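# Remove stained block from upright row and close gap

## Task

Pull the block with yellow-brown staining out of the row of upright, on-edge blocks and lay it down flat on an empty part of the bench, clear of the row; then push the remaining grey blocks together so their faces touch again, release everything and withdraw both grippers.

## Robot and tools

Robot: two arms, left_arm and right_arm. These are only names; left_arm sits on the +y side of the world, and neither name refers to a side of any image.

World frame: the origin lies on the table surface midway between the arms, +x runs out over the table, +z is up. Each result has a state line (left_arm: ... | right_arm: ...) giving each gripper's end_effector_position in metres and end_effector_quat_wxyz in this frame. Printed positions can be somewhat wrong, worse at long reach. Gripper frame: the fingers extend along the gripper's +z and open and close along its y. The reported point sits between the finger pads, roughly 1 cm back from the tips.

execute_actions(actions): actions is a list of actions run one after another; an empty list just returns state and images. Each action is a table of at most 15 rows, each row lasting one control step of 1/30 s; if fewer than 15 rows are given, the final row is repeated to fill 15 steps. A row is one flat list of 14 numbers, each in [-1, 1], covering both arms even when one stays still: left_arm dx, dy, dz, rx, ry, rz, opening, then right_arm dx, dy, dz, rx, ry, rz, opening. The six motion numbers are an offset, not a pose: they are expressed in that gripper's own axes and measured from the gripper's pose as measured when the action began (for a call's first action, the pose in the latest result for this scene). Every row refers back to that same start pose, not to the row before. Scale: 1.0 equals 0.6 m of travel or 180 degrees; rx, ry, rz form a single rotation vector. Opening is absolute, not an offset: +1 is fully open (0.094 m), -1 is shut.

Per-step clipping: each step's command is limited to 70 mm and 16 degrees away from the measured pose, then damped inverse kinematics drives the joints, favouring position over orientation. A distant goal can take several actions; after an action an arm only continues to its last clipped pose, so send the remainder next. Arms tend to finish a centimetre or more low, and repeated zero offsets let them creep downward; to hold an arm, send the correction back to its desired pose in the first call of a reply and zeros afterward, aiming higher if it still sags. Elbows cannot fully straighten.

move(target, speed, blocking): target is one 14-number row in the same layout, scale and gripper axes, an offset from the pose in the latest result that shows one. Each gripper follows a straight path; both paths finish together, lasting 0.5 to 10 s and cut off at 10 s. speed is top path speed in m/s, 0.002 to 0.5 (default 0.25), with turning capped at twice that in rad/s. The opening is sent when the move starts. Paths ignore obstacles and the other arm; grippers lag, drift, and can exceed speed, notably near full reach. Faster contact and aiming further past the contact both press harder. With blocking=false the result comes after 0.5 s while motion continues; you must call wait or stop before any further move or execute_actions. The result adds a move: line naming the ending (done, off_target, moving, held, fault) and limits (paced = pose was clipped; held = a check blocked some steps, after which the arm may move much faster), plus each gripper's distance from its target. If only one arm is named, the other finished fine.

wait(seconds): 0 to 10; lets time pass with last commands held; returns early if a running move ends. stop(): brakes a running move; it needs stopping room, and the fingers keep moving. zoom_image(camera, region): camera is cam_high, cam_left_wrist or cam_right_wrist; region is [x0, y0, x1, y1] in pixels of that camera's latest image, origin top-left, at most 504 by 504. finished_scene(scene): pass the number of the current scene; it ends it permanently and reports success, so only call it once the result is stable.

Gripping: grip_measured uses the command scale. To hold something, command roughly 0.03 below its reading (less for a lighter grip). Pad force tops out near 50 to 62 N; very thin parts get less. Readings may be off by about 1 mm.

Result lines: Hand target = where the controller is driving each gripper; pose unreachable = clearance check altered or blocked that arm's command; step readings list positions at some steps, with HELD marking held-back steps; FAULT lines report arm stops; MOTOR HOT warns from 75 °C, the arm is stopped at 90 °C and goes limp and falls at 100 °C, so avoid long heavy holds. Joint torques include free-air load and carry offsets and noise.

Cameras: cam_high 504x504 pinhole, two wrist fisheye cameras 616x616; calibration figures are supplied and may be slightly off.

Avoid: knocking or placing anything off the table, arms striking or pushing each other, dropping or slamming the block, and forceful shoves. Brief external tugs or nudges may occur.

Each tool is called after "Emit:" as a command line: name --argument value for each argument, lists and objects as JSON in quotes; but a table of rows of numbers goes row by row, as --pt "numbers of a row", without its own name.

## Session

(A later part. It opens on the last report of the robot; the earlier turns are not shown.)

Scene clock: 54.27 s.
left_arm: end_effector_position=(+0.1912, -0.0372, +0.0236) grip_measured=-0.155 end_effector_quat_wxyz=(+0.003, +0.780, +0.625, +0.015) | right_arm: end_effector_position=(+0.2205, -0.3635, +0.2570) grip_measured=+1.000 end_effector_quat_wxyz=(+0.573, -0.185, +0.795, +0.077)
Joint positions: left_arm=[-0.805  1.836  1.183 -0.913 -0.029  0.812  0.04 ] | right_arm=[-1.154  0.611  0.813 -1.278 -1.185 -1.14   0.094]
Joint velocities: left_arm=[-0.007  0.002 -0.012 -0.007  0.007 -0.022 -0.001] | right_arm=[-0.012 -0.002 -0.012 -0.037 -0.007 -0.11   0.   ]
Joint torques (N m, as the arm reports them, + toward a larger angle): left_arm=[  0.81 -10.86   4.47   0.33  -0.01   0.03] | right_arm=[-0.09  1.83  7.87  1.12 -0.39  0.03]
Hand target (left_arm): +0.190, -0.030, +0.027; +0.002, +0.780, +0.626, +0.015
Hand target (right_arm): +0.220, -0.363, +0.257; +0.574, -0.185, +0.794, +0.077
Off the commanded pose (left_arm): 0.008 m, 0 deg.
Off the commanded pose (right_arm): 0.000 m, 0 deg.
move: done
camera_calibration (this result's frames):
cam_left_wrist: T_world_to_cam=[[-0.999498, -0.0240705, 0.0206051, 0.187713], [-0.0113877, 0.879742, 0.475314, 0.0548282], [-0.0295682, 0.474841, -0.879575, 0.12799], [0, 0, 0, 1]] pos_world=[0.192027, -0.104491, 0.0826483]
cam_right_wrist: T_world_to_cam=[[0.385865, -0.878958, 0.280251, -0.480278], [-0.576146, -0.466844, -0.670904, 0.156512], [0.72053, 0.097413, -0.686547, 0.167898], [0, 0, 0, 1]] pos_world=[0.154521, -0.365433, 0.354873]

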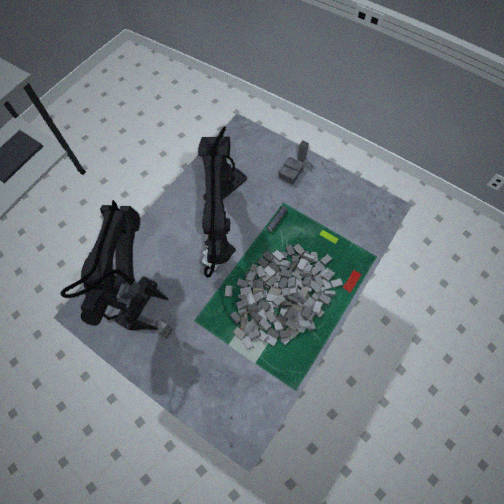

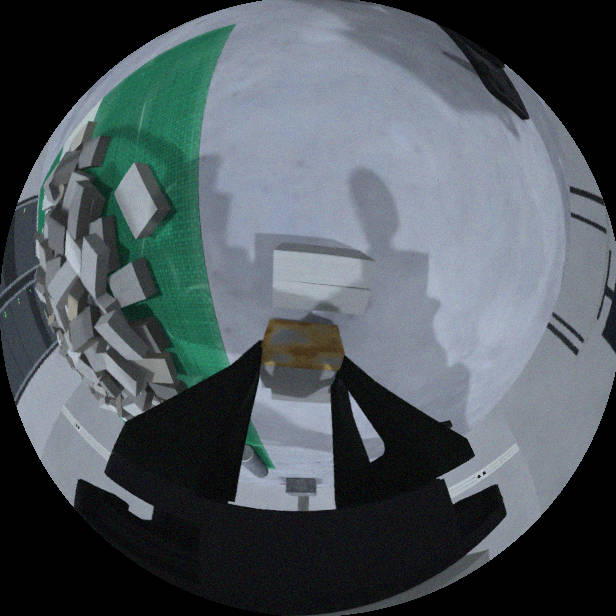

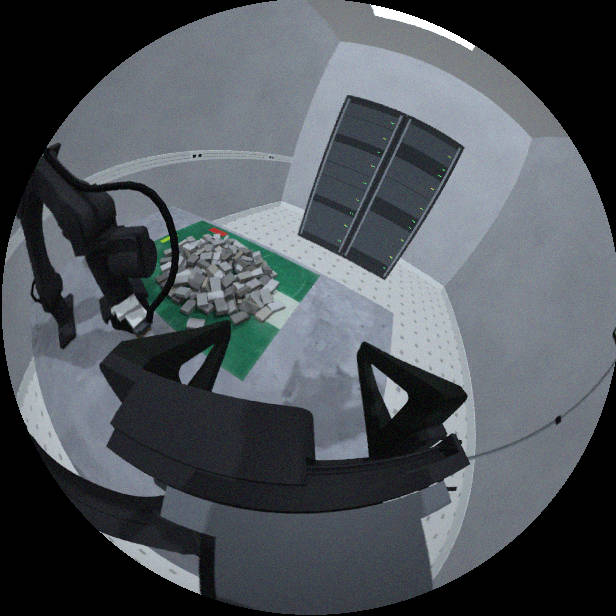

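Emit:
move --target '[0,0,0.012,0,0,0,-0.25,0,0,0,0,0,0,1]' --speed 0.04

Emit:
move --target '[0,0,-0.006,0,0,0,0.3,0,0,0,0,0,0,1]'

Emit:
move --target '[0.027,0,-0.008,0,0,0,0.3,0,0,0,0,0,0,1]' --speed 0.04

Emit:
move --target '[0,0,-0.008,0,0,0,-0.25,0,0,0,0,0,0,1]'

Emit:
move --target '[0.04,0,-0.012,0,0,0,-0.25,0,0,0,0,0,0,1]' --speed 0.04

Scene clock: 62.23 s.
left_arm: end_effector_position=(+0.1924, -0.0390, +0.0236) grip_measured=-0.155 end_effector_quat_wxyz=(+0.007, +0.781, +0.624, +0.014) | right_arm: end_effector_position=(+0.2204, -0.3637, +0.2567) grip_measured=+1.000 end_effector_quat_wxyz=(+0.573, -0.185, +0.795, +0.076)
Joint positions: left_arm=[-0.805  1.836  1.183 -0.905 -0.029  0.814  0.04 ] | right_arm=[-1.154  0.611  0.813 -1.278 -1.183 -1.14   0.094]
Joint velocities: left_arm=[ 0.002 -0.017  0.002 -0.037 -0.066  0.022  0.   ] | right_arm=[-0.002  0.002  0.002  0.007 -0.007 -0.007  0.   ]
Joint torques (N m, as the arm reports them, + toward a larger angle): left_arm=[ 0.   -8.07  4.7   0.64  0.03  0.  ] | right_arm=[-0.09  1.84  7.86  1.12 -0.39  0.02]
Hand target (left_arm): +0.191, -0.037, +0.017; +0.003, +0.780, +0.625, +0.015
Hand target (right_arm): +0.220, -0.363, +0.257; +0.573, -0.185, +0.795, +0.076
Off the commanded pose (left_arm): 0.008 m, 1 deg.
Off the commanded pose (right_arm): 0.000 m, 0 deg.
move: done
camera_calibration (this result's frames):
cam_left_wrist: T_world_to_cam=[[-0.999631, -0.022033, 0.015898, 0.189101], [-0.012009, 0.883177, 0.468887, 0.0568322], [-0.0243717, 0.468523, -0.883115, 0.127736], [0, 0, 0, 1]] pos_world=[0.192827, -0.105874, 0.0831512]
cam_right_wrist: T_world_to_cam=[[0.385472, -0.87906, 0.280473, -0.480366], [-0.577527, -0.466913, -0.669668, 0.15618], [0.719635, 0.0961573, -0.687662, 0.167776], [0, 0, 0, 1]] pos_world=[0.154628, -0.365481, 0.354691]

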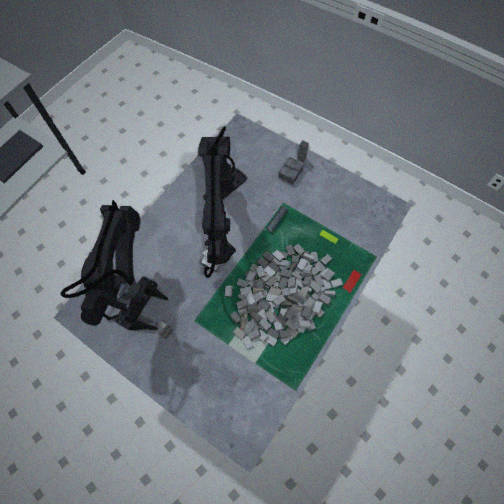

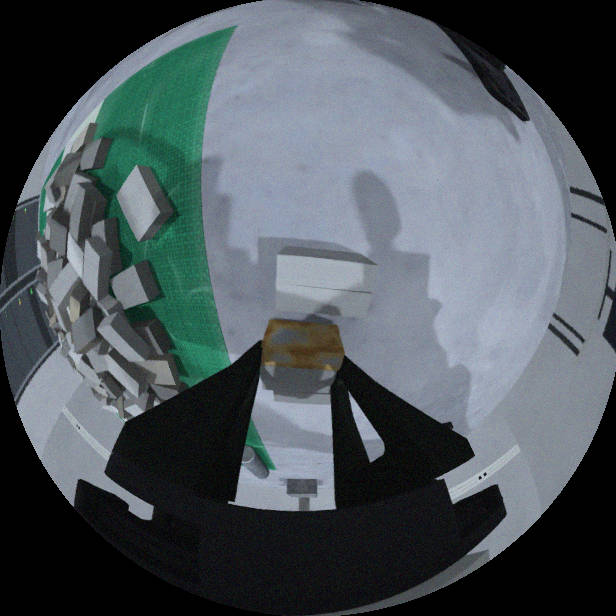

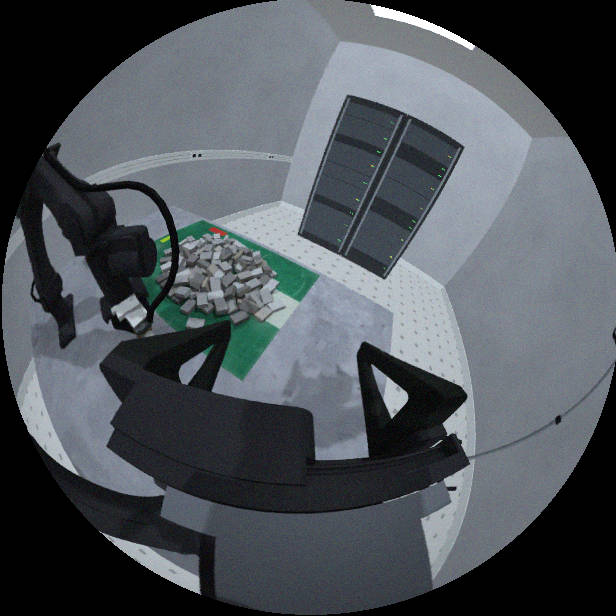

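Scene clock: 62.93 s.
left_arm: end_effector_position=(+0.1924, -0.0390, +0.0236) grip_measured=+0.299 end_effector_quat_wxyz=(+0.007, +0.781, +0.624, +0.014) | right_arm: end_effector_position=(+0.2204, -0.3638, +0.2565) grip_measured=+1.000 end_effector_quat_wxyz=(+0.572, -0.185, +0.796, +0.076)
Joint positions: left_arm=[-0.805  1.836  1.183 -0.905 -0.029  0.814  0.061] | right_arm=[-1.154  0.611  0.813 -1.278 -1.182 -1.14   0.094]
Joint velocities: left_arm=[-0.002  0.012 -0.027  0.007 -0.037  0.007 -0.   ] | right_arm=[ 0.007 -0.007  0.002 -0.007 -0.022 -0.037  0.   ]
Joint torques (N m, as the arm reports them, + toward a larger angle): left_arm=[-0.01 -9.38  6.29  0.3   0.01  0.  ] | right_arm=[-0.08  1.84  7.86  1.12 -0.39  0.03]
Hand target (left_arm): +0.192, -0.039, +0.027; +0.007, +0.781, +0.624, +0.014
Hand target (right_arm): +0.220, -0.364, +0.257; +0.573, -0.185, +0.795, +0.076
Off the commanded pose (left_arm): 0.004 m, 0 deg.
Off the commanded pose (right_arm): 0.000 m, 0 deg.
move: done
camera_calibration (this result's frames):
cam_left_wrist: T_world_to_cam=[[-0.999631, -0.022033, 0.015898, 0.189101], [-0.012009, 0.883177, 0.468887, 0.0568322], [-0.0243717, 0.468523, -0.883115, 0.127736], [0, 0, 0, 1]] pos_world=[0.192827, -0.105874, 0.0831512]
cam_right_wrist: T_world_to_cam=[[0.385157, -0.879141, 0.280651, -0.480437], [-0.57863, -0.466965, -0.668678, 0.155914], [0.718917, 0.0951526, -0.688553, 0.167677], [0, 0, 0, 1]] pos_world=[0.154714, -0.36552, 0.354546]

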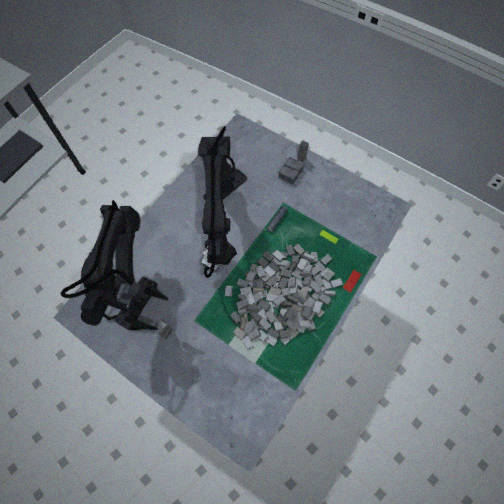

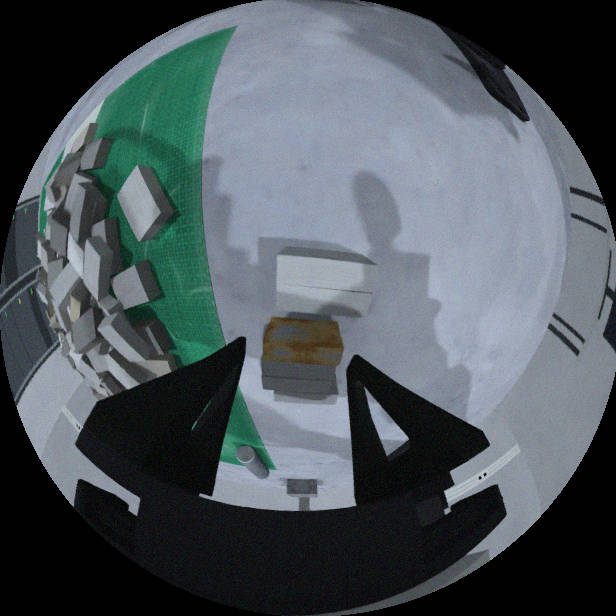

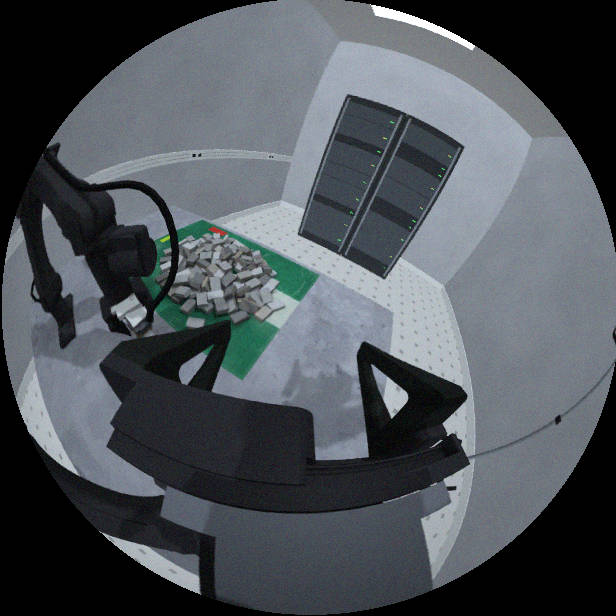

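Scene clock: 63.70 s.
left_arm: end_effector_position=(+0.1983, -0.0314, +0.0287) grip_measured=+0.299 end_effector_quat_wxyz=(+0.014, +0.781, +0.624, +0.014) | right_arm: end_effector_position=(+0.2204, -0.3640, +0.2563) grip_measured=+1.000 end_effector_quat_wxyz=(+0.572, -0.184, +0.796, +0.075)
Joint positions: left_arm=[-0.776  1.807  1.167 -0.904 -0.029  0.844  0.061] | right_arm=[-1.154  0.611  0.813 -1.278 -1.18  -1.14   0.094]
Joint velocities: left_arm=[-0.012 -0.002  0.007  0.051 -0.022 -0.066 -0.001] | right_arm=[-0.002  0.007  0.007 -0.022 -0.051 -0.051  0.   ]
Joint torques (N m, as the arm reports them, + toward a larger angle): left_arm=[  0.68 -10.05   4.14   0.38   0.03   0.03] | right_arm=[-0.09  1.84  7.86  1.12 -0.39  0.03]
Hand target (left_arm): +0.195, -0.023, +0.028; +0.007, +0.781, +0.624, +0.013
Hand target (right_arm): +0.220, -0.364, +0.257; +0.572, -0.185, +0.795, +0.076
Off the commanded pose (left_arm): 0.008 m, 1 deg.
Off the commanded pose (right_arm): 0.000 m, 0 deg.
move: done
camera_calibration (this result's frames):
cam_left_wrist: T_world_to_cam=[[-0.999749, -0.0207825, 0.00832839, 0.195355], [-0.0146288, 0.887947, 0.459713, 0.048685], [-0.0169492, 0.459476, -0.888028, 0.127161], [0, 0, 0, 1]] pos_world=[0.198174, -0.0975972, 0.0889146]
cam_right_wrist: T_world_to_cam=[[0.384842, -0.879222, 0.280829, -0.480507], [-0.579733, -0.467017, -0.667686, 0.155648], [0.718197, 0.0941478, -0.689442, 0.167579], [0, 0, 0, 1]] pos_world=[0.154799, -0.365559, 0.354401]

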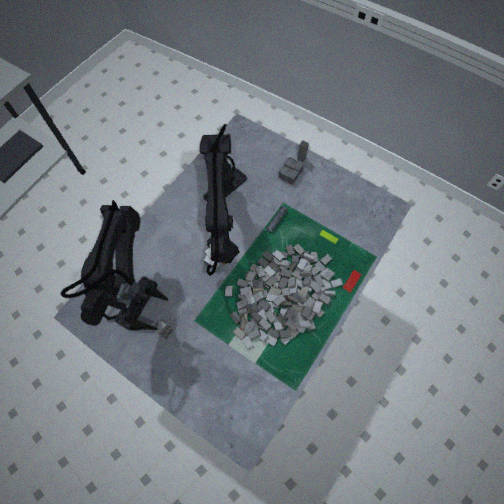

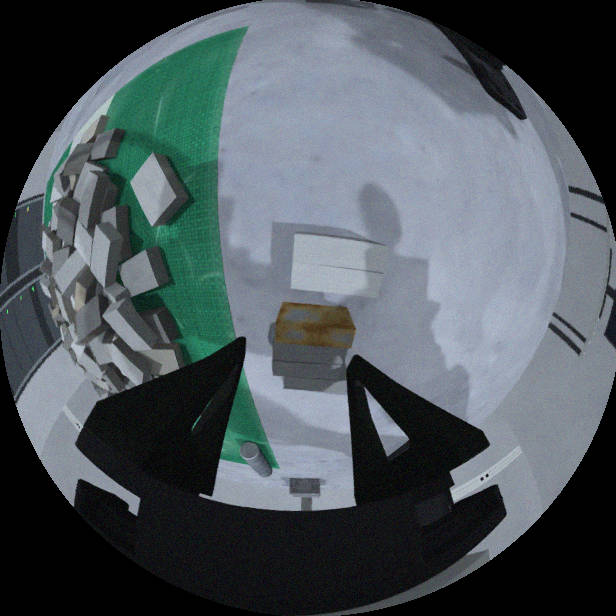

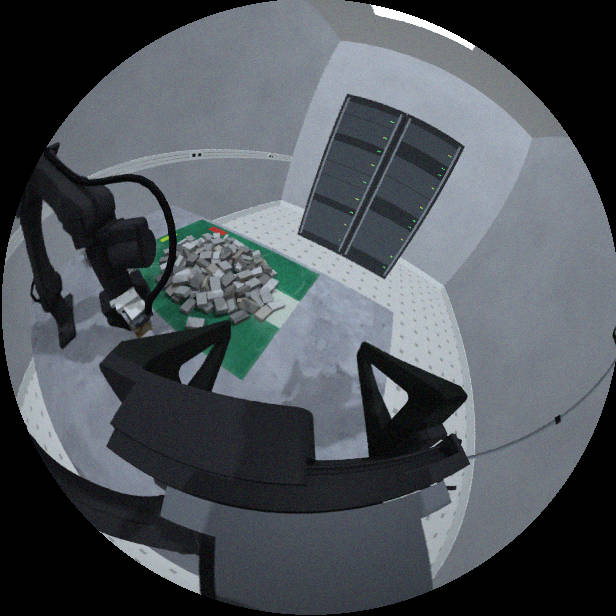

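Scene clock: 64.40 s.
left_arm: end_effector_position=(+0.1978, -0.0312, +0.0287) grip_measured=-0.208 end_effector_quat_wxyz=(+0.013, +0.781, +0.624, +0.013) | right_arm: end_effector_position=(+0.2204, -0.3642, +0.2560) grip_measured=+1.000 end_effector_quat_wxyz=(+0.571, -0.184, +0.796, +0.075)
Joint positions: left_arm=[-0.776  1.807  1.167 -0.906 -0.028  0.844  0.037] | right_arm=[-1.154  0.611  0.813 -1.278 -1.178 -1.14   0.094]
Joint velocities: left_arm=[-0.002 -0.012 -0.017 -0.037  0.022  0.022  0.001] | right_arm=[-0.002  0.002 -0.017 -0.007 -0.051 -0.051  0.   ]
Joint torques (N m, as the arm reports them, + toward a larger angle): left_arm=[-0.01 -9.29  6.5   0.29  0.01  0.  ] | right_arm=[-0.09  1.85  7.87  1.12 -0.38  0.03]
Hand target (left_arm): +0.198, -0.031, +0.033; +0.014, +0.781, +0.624, +0.014
Hand target (right_arm): +0.220, -0.364, +0.256; +0.572, -0.184, +0.796, +0.075
Off the commanded pose (left_arm): 0.005 m, 0 deg.
Off the commanded pose (right_arm): 0.000 m, 0 deg.
move: done
camera_calibration (this result's frames):
cam_left_wrist: T_world_to_cam=[[-0.999728, -0.0207506, 0.010664, 0.194793], [-0.0135138, 0.887641, 0.460337, 0.0482367], [-0.0190181, 0.460067, -0.88768, 0.127449], [0, 0, 0, 1]] pos_world=[0.197816, -0.0974098, 0.0888514]
cam_right_wrist: T_world_to_cam=[[0.384449, -0.879323, 0.281053, -0.480596], [-0.581109, -0.467079, -0.666445, 0.155317], [0.717294, 0.0928916, -0.690551, 0.167455], [0, 0, 0, 1]] pos_world=[0.154906, -0.365609, 0.354219]

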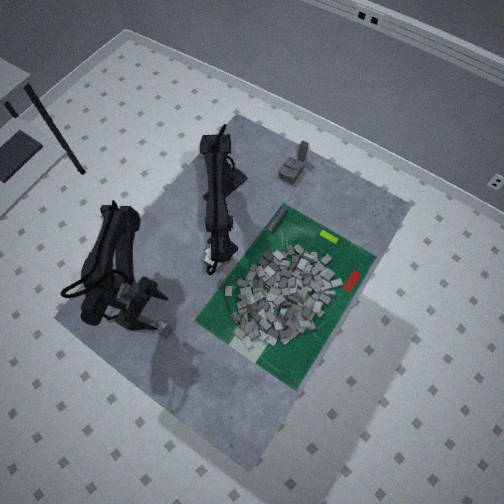

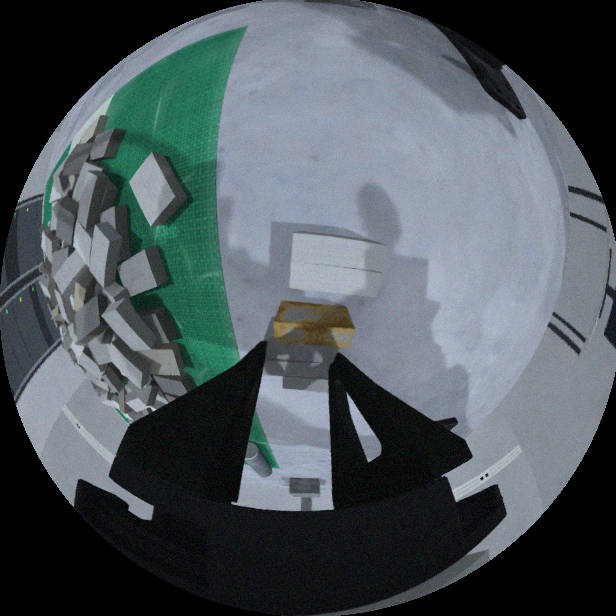

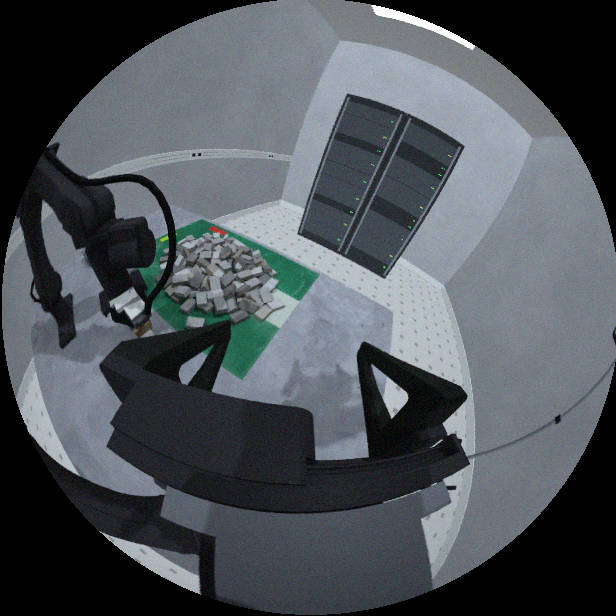

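Scene clock: 65.30 s.
left_arm: end_effector_position=(+0.2055, -0.0167, +0.0344) grip_measured=-0.208 end_effector_quat_wxyz=(+0.019, +0.782, +0.623, +0.013) | right_arm: end_effector_position=(+0.2203, -0.3643, +0.2558) grip_measured=+1.000 end_effector_quat_wxyz=(+0.571, -0.184, +0.797, +0.074)
Joint positions: left_arm=[-0.728  1.763  1.136 -0.905 -0.026  0.893  0.037] | right_arm=[-1.154  0.611  0.813 -1.278 -1.177 -1.14   0.094]
Joint velocities: left_arm=[-0.002 -0.022  0.002 -0.007 -0.022  0.022 -0.001] | right_arm=[-0.007  0.002 -0.007 -0.051  0.051  0.007  0.   ]
Joint torques (N m, as the arm reports them, + toward a larger angle): left_arm=[ 0.87 -9.98  4.31  0.37  0.03  0.07] | right_arm=[-0.09  1.84  7.87  1.12 -0.39  0.03]
Hand target (left_arm): +0.202, -0.008, +0.035; +0.012, +0.781, +0.624, +0.012
Hand target (right_arm): +0.220, -0.364, +0.256; +0.571, -0.184, +0.796, +0.075
Off the commanded pose (left_arm): 0.010 m, 1 deg.
Off the commanded pose (right_arm): 0.000 m, 0 deg.
move: done
camera_calibration (this result's frames):
cam_left_wrist: T_world_to_cam=[[-0.999803, -0.0194985, 0.00379856, 0.202999], [-0.0156938, 0.892524, 0.450726, 0.0337962], [-0.0121788, 0.450578, -0.892654, 0.124624], [0, 0, 0, 1]] pos_world=[0.205007, -0.0823585, 0.0952421]
cam_right_wrist: T_world_to_cam=[[0.384134, -0.879403, 0.281232, -0.480666], [-0.582209, -0.467127, -0.665451, 0.155052], [0.71657, 0.0918866, -0.691436, 0.167356], [0, 0, 0, 1]] pos_world=[0.154991, -0.365648, 0.354074]

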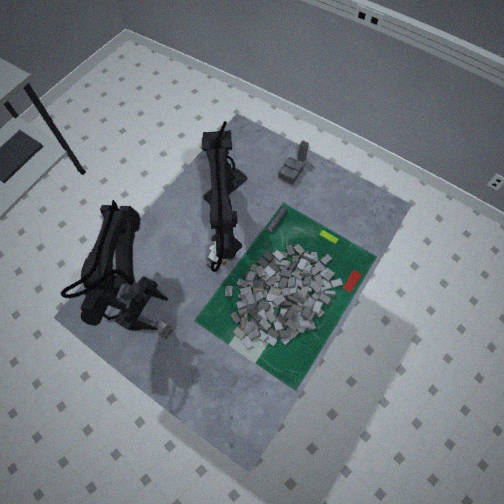

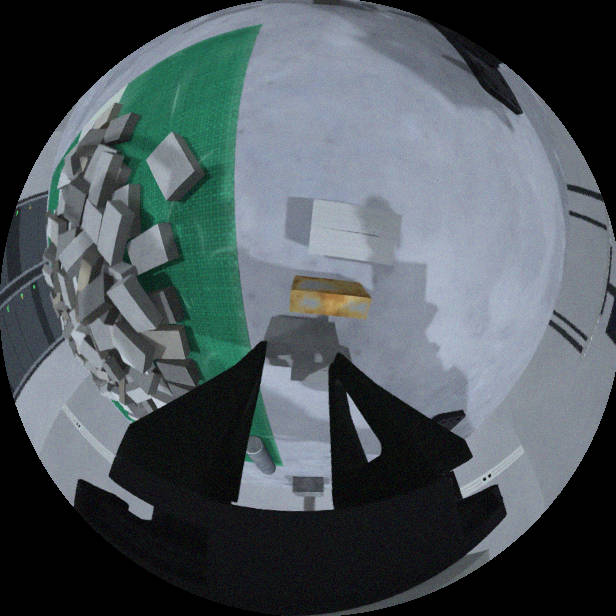

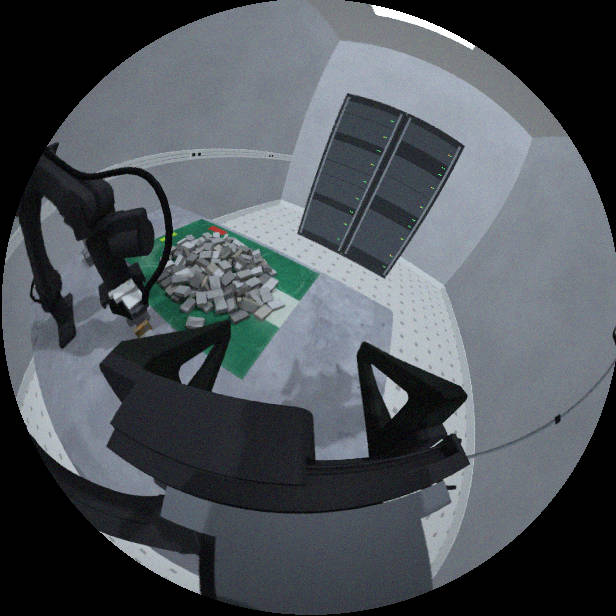

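Emit:
move --target '[0.01,-0.013,0.026,0,0,0,-0.25,0,0,0,0,0,0,1]' --speed 0.04

Emit:
move --target '[0,0,-0.008,0,0,0,0.5,0,0,0,0,0,0,1]'

Emit:
move --target '[-0.04,0,-0.13,0,0,0,0.5,0,0,0,0,0,0,1]' --speed 0.1

Scene clock: 70.37 s.
left_arm: end_effector_position=(+0.2058, -0.0174, +0.0313) grip_measured=-0.208 end_effector_quat_wxyz=(+0.032, +0.782, +0.622, +0.012) | right_arm: end_effector_position=(+0.2203, -0.3645, +0.2556) grip_measured=+1.000 end_effector_quat_wxyz=(+0.570, -0.184, +0.797, +0.074)
Joint positions: left_arm=[-0.728  1.748  1.103 -0.862 -0.024  0.895  0.037] | right_arm=[-1.154  0.611  0.813 -1.278 -1.175 -1.14   0.094]
Joint velocities: left_arm=[ 0.012  0.012 -0.007 -0.007 -0.022  0.051 -0.001] | right_arm=[-0.007  0.022 -0.027 -0.037 -0.037 -0.022  0.   ]
Joint torques (N m, as the arm reports them, + toward a larger angle): left_arm=[-0.04 -7.63  2.9   0.82  0.01  0.  ] | right_arm=[-0.09  1.84  7.86  1.12 -0.39  0.03]
Hand target (left_arm): +0.200, -0.009, +0.019; +0.019, +0.782, +0.623, +0.013
Hand target (right_arm): +0.220, -0.364, +0.256; +0.571, -0.184, +0.797, +0.074
Off the commanded pose (left_arm): 0.016 m, 1 deg.
Off the commanded pose (right_arm): 0.000 m, 0 deg.
move: off_target (left_arm)
camera_calibration (this result's frames):
cam_left_wrist: T_world_to_cam=[[-0.999793, -0.0172278, -0.0108201, 0.203754], [-0.0202117, 0.90168, 0.431932, 0.0374328], [0.00231507, 0.432061, -0.901841, 0.119201], [0, 0, 0, 1]] pos_world=[0.204192, -0.0817441, 0.0935364]
cam_right_wrist: T_world_to_cam=[[0.38382, -0.879483, 0.281412, -0.480737], [-0.583308, -0.467173, -0.664455, 0.154787], [0.715845, 0.0908815, -0.69232, 0.167256], [0, 0, 0, 1]] pos_world=[0.155076, -0.365688, 0.353928]

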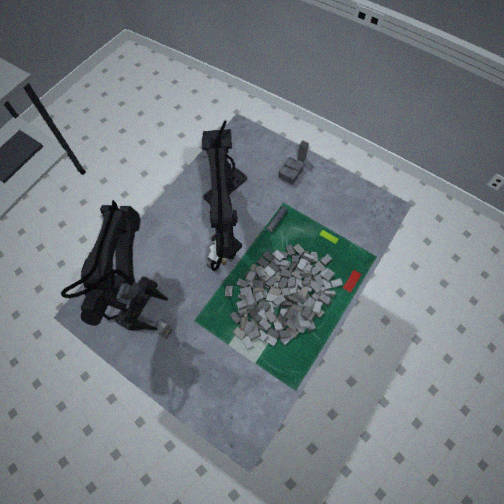

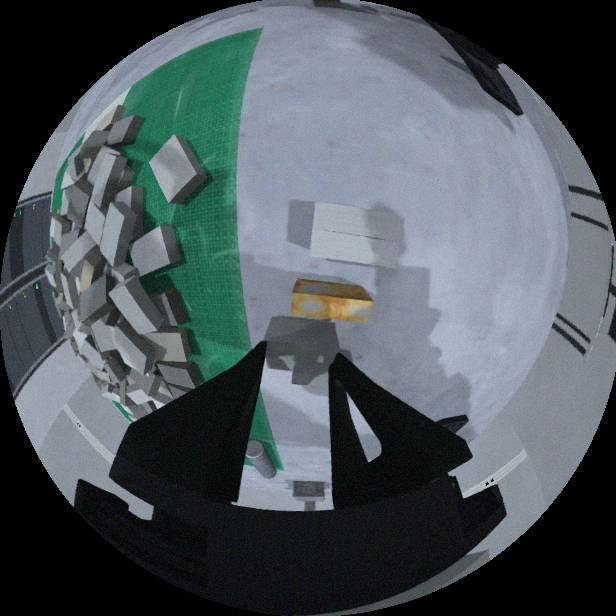

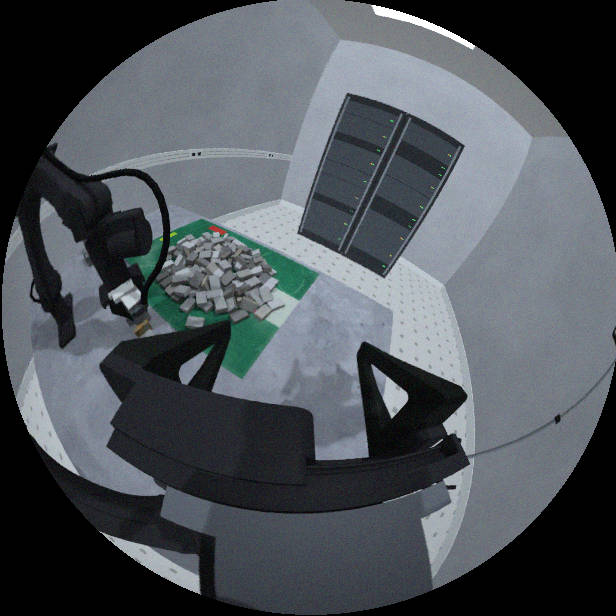

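Scene clock: 71.07 s.
left_arm: end_effector_position=(+0.2062, -0.0178, +0.0319) grip_measured=+0.499 end_effector_quat_wxyz=(+0.034, +0.782, +0.622, +0.012) | right_arm: end_effector_position=(+0.2203, -0.3647, +0.2553) grip_measured=+1.000 end_effector_quat_wxyz=(+0.569, -0.184, +0.798, +0.074)
Joint positions: left_arm=[-0.728  1.746  1.103 -0.861 -0.025  0.895  0.07 ] | right_arm=[-1.154  0.611  0.813 -1.278 -1.173 -1.14   0.094]
Joint velocities: left_arm=[ 0.002  0.002 -0.017  0.022 -0.051 -0.022  0.001] | right_arm=[ 0.007  0.002 -0.012 -0.022  0.022  0.066  0.   ]
Joint torques (N m, as the arm reports them, + toward a larger angle): left_arm=[ 0.01 -8.62  6.6   0.34  0.02  0.01] | right_arm=[-0.08  1.83  7.87  1.12 -0.39  0.03]
Hand target (left_arm): +0.206, -0.017, +0.036; +0.032, +0.782, +0.622, +0.012
Hand target (right_arm): +0.220, -0.365, +0.256; +0.570, -0.184, +0.797, +0.074
Off the commanded pose (left_arm): 0.004 m, 0 deg.
Off the commanded pose (right_arm): 0.000 m, 0 deg.
move: done
camera_calibration (this result's frames):
cam_left_wrist: T_world_to_cam=[[-0.999759, -0.0173047, -0.0135065, 0.204276], [-0.0214311, 0.902636, 0.42987, 0.0378309], [0.00475269, 0.430056, -0.90279, 0.119371], [0, 0, 0, 1]] pos_world=[0.20447, -0.0819489, 0.0942637]
cam_right_wrist: T_world_to_cam=[[0.383428, -0.879582, 0.281637, -0.480825], [-0.58468, -0.467229, -0.663209, 0.154456], [0.714935, 0.0896249, -0.693423, 0.16713], [0, 0, 0, 1]] pos_world=[0.155182, -0.365738, 0.353746]

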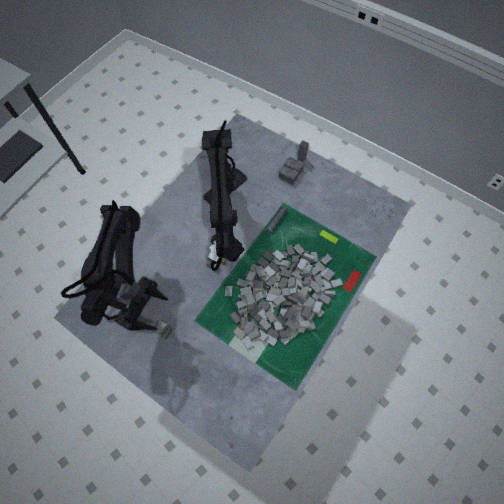

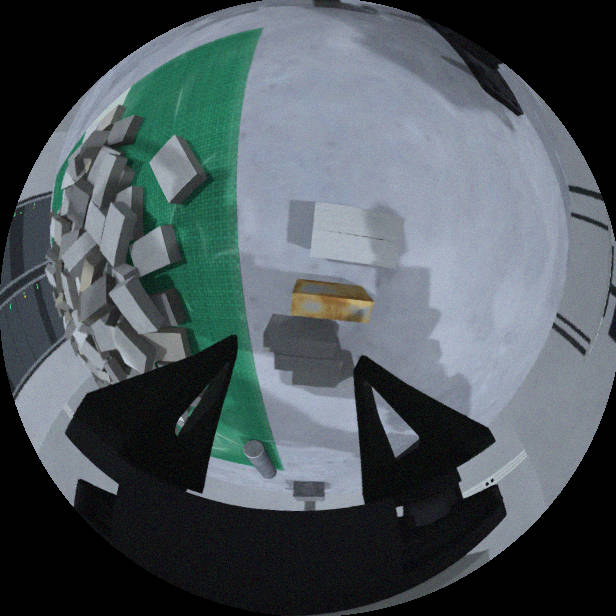

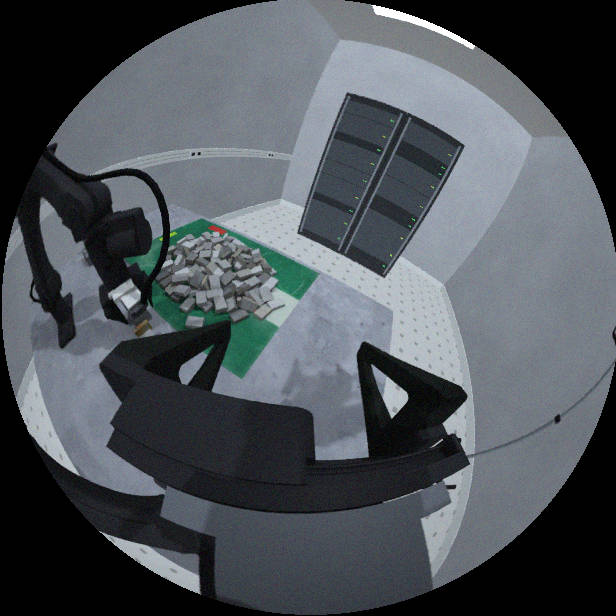

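Scene clock: 72.47 s.
left_arm: end_effector_position=(+0.1968, -0.0336, +0.0991) grip_measured=+0.499 end_effector_quat_wxyz=(+0.024, +0.782, +0.623, +0.012) | right_arm: end_effector_position=(+0.2202, -0.3648, +0.2551) grip_measured=+1.000 end_effector_quat_wxyz=(+0.569, -0.184, +0.798, +0.073)
Joint positions: left_arm=[-0.782  1.722  1.353 -1.156 -0.026  0.839  0.07 ] | right_arm=[-1.154  0.611  0.813 -1.278 -1.172 -1.14   0.094]
Joint velocities: left_arm=[-0.012 -0.002  0.002  0.022 -0.11   0.051 -0.   ] | right_arm=[ 0.002  0.012  0.017 -0.037 -0.125  0.022  0.   ]
Joint torques (N m, as the arm reports them, + toward a larger angle): left_arm=[-0.68 -9.43  7.92  0.28 -0.03 -0.02] | right_arm=[-0.08  1.84  7.87  1.12 -0.39  0.03]
Hand target (left_arm): +0.197, -0.036, +0.110; +0.034, +0.782, +0.622, +0.014
Hand target (right_arm): +0.220, -0.365, +0.255; +0.569, -0.184, +0.798, +0.074
Off the commanded pose (left_arm): 0.012 m, 1 deg.
Off the commanded pose (right_arm): 0.000 m, 0 deg.
move: off_target (left_arm)
camera_calibration (this result's frames):
cam_left_wrist: T_world_to_cam=[[-0.999818, -0.0190696, -0.000244626, 0.194121], [-0.0172011, 0.896164, 0.443389, 0.0206344], [-0.00823601, 0.443312, -0.896329, 0.189208], [0, 0, 0, 1]] pos_world=[0.195999, -0.0986683, 0.160491]
cam_right_wrist: T_world_to_cam=[[0.383114, -0.879661, 0.281817, -0.480896], [-0.585777, -0.467272, -0.66221, 0.154191], [0.714206, 0.0886196, -0.694303, 0.167029], [0, 0, 0, 1]] pos_world=[0.155266, -0.365778, 0.353601]

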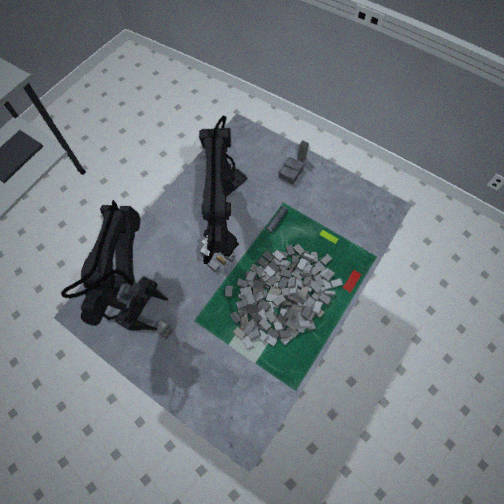

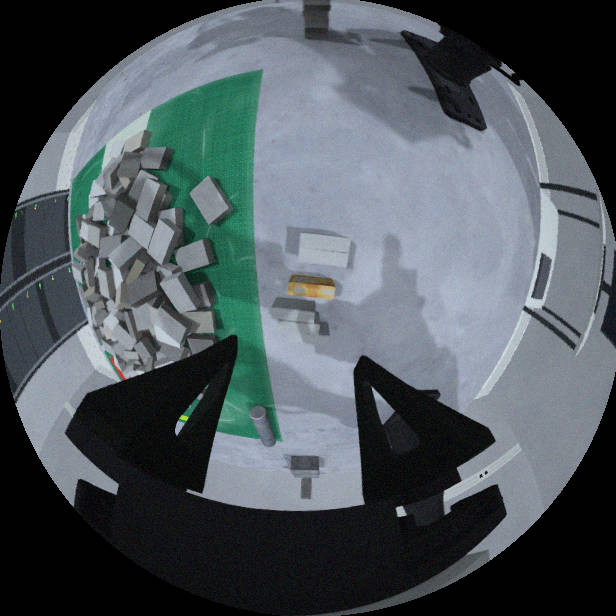

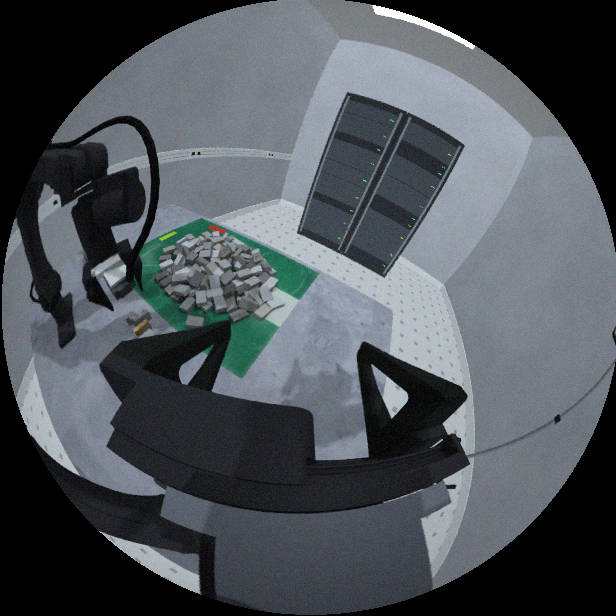

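Emit:
zoom_image --camera "cam_left_wrist" --region '[250,220,390,350]'

Region (250, 220, 390, 350) of cam_left_wrist's 616x616 image, scaled by 3.600, with more detail than that image has; it fills the top 468 rows of this view, and the rest is white.

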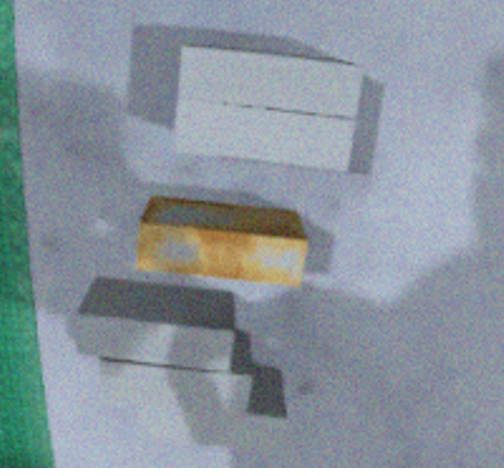

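Emit:
move --target '[-0.017,-0.013,0.14,0,-0.01,0,0.5,0,0,0,0,0,0,1]' --speed 0.08

Scene clock: 80.07 s.
left_arm: end_effector_position=(+0.1982, -0.0468, +0.0234) grip_measured=+0.499 end_effector_quat_wxyz=(+0.043, +0.780, +0.624, +0.005) | right_arm: end_effector_position=(+0.2202, -0.3650, +0.2549) grip_measured=+1.000 end_effector_quat_wxyz=(+0.568, -0.184, +0.799, +0.073)
Joint positions: left_arm=[-0.796  1.808  1.142 -0.818 -0.016  0.822  0.07 ] | right_arm=[-1.154  0.611  0.813 -1.278 -1.17  -1.14   0.094]
Joint velocities: left_arm=[-0.002  0.007  0.007  0.022 -0.066 -0.022 -0.   ] | right_arm=[-0.002 -0.002  0.027  0.037 -0.066  0.022  0.   ]
Joint torques (N m, as the arm reports them, + toward a larger angle): left_arm=[-0.71 -8.02  4.5   0.74  0.11 -0.03] | right_arm=[-0.08  1.85  7.86  1.12 -0.39  0.03]
Hand target (left_arm): +0.191, -0.045, +0.016; +0.034, +0.782, +0.623, +0.000
Hand target (right_arm): +0.220, -0.365, +0.255; +0.569, -0.184, +0.798, +0.073
Off the commanded pose (left_arm): 0.012 m, 1 deg.
Off the commanded pose (right_arm): 0.000 m, 0 deg.
move: off_target (left_arm)
camera_calibration (this result's frames):
cam_left_wrist: T_world_to_cam=[[-0.999675, -0.0220224, -0.0128107, 0.195426], [-0.0253303, 0.91308, 0.406992, 0.0693842], [0.00273428, 0.407185, -0.913342, 0.123802], [0, 0, 0, 1]] pos_world=[0.196782, -0.10946, 0.0873384]
cam_right_wrist: T_world_to_cam=[[0.3828, -0.879739, 0.281998, -0.480967], [-0.586872, -0.467314, -0.66121, 0.153927], [0.713474, 0.0876142, -0.695182, 0.166928], [0, 0, 0, 1]] pos_world=[0.15535, -0.365818, 0.353455]

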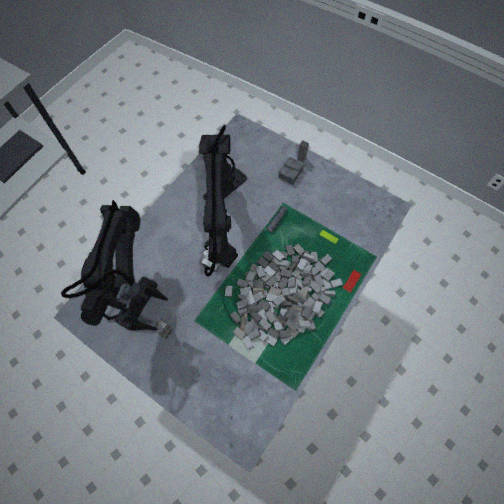

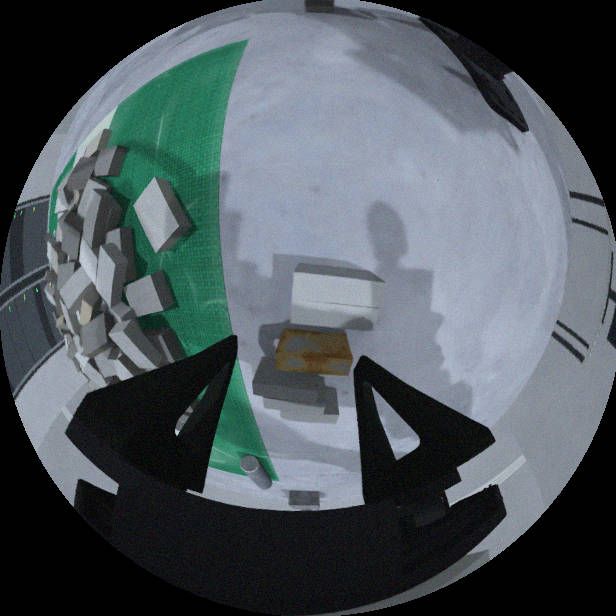

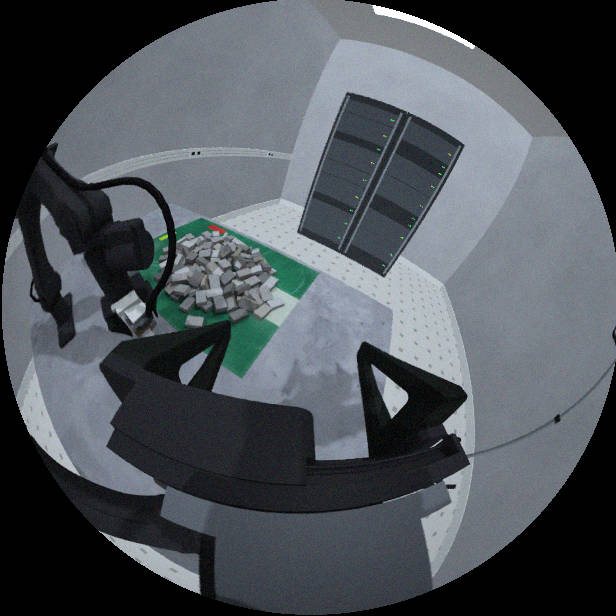

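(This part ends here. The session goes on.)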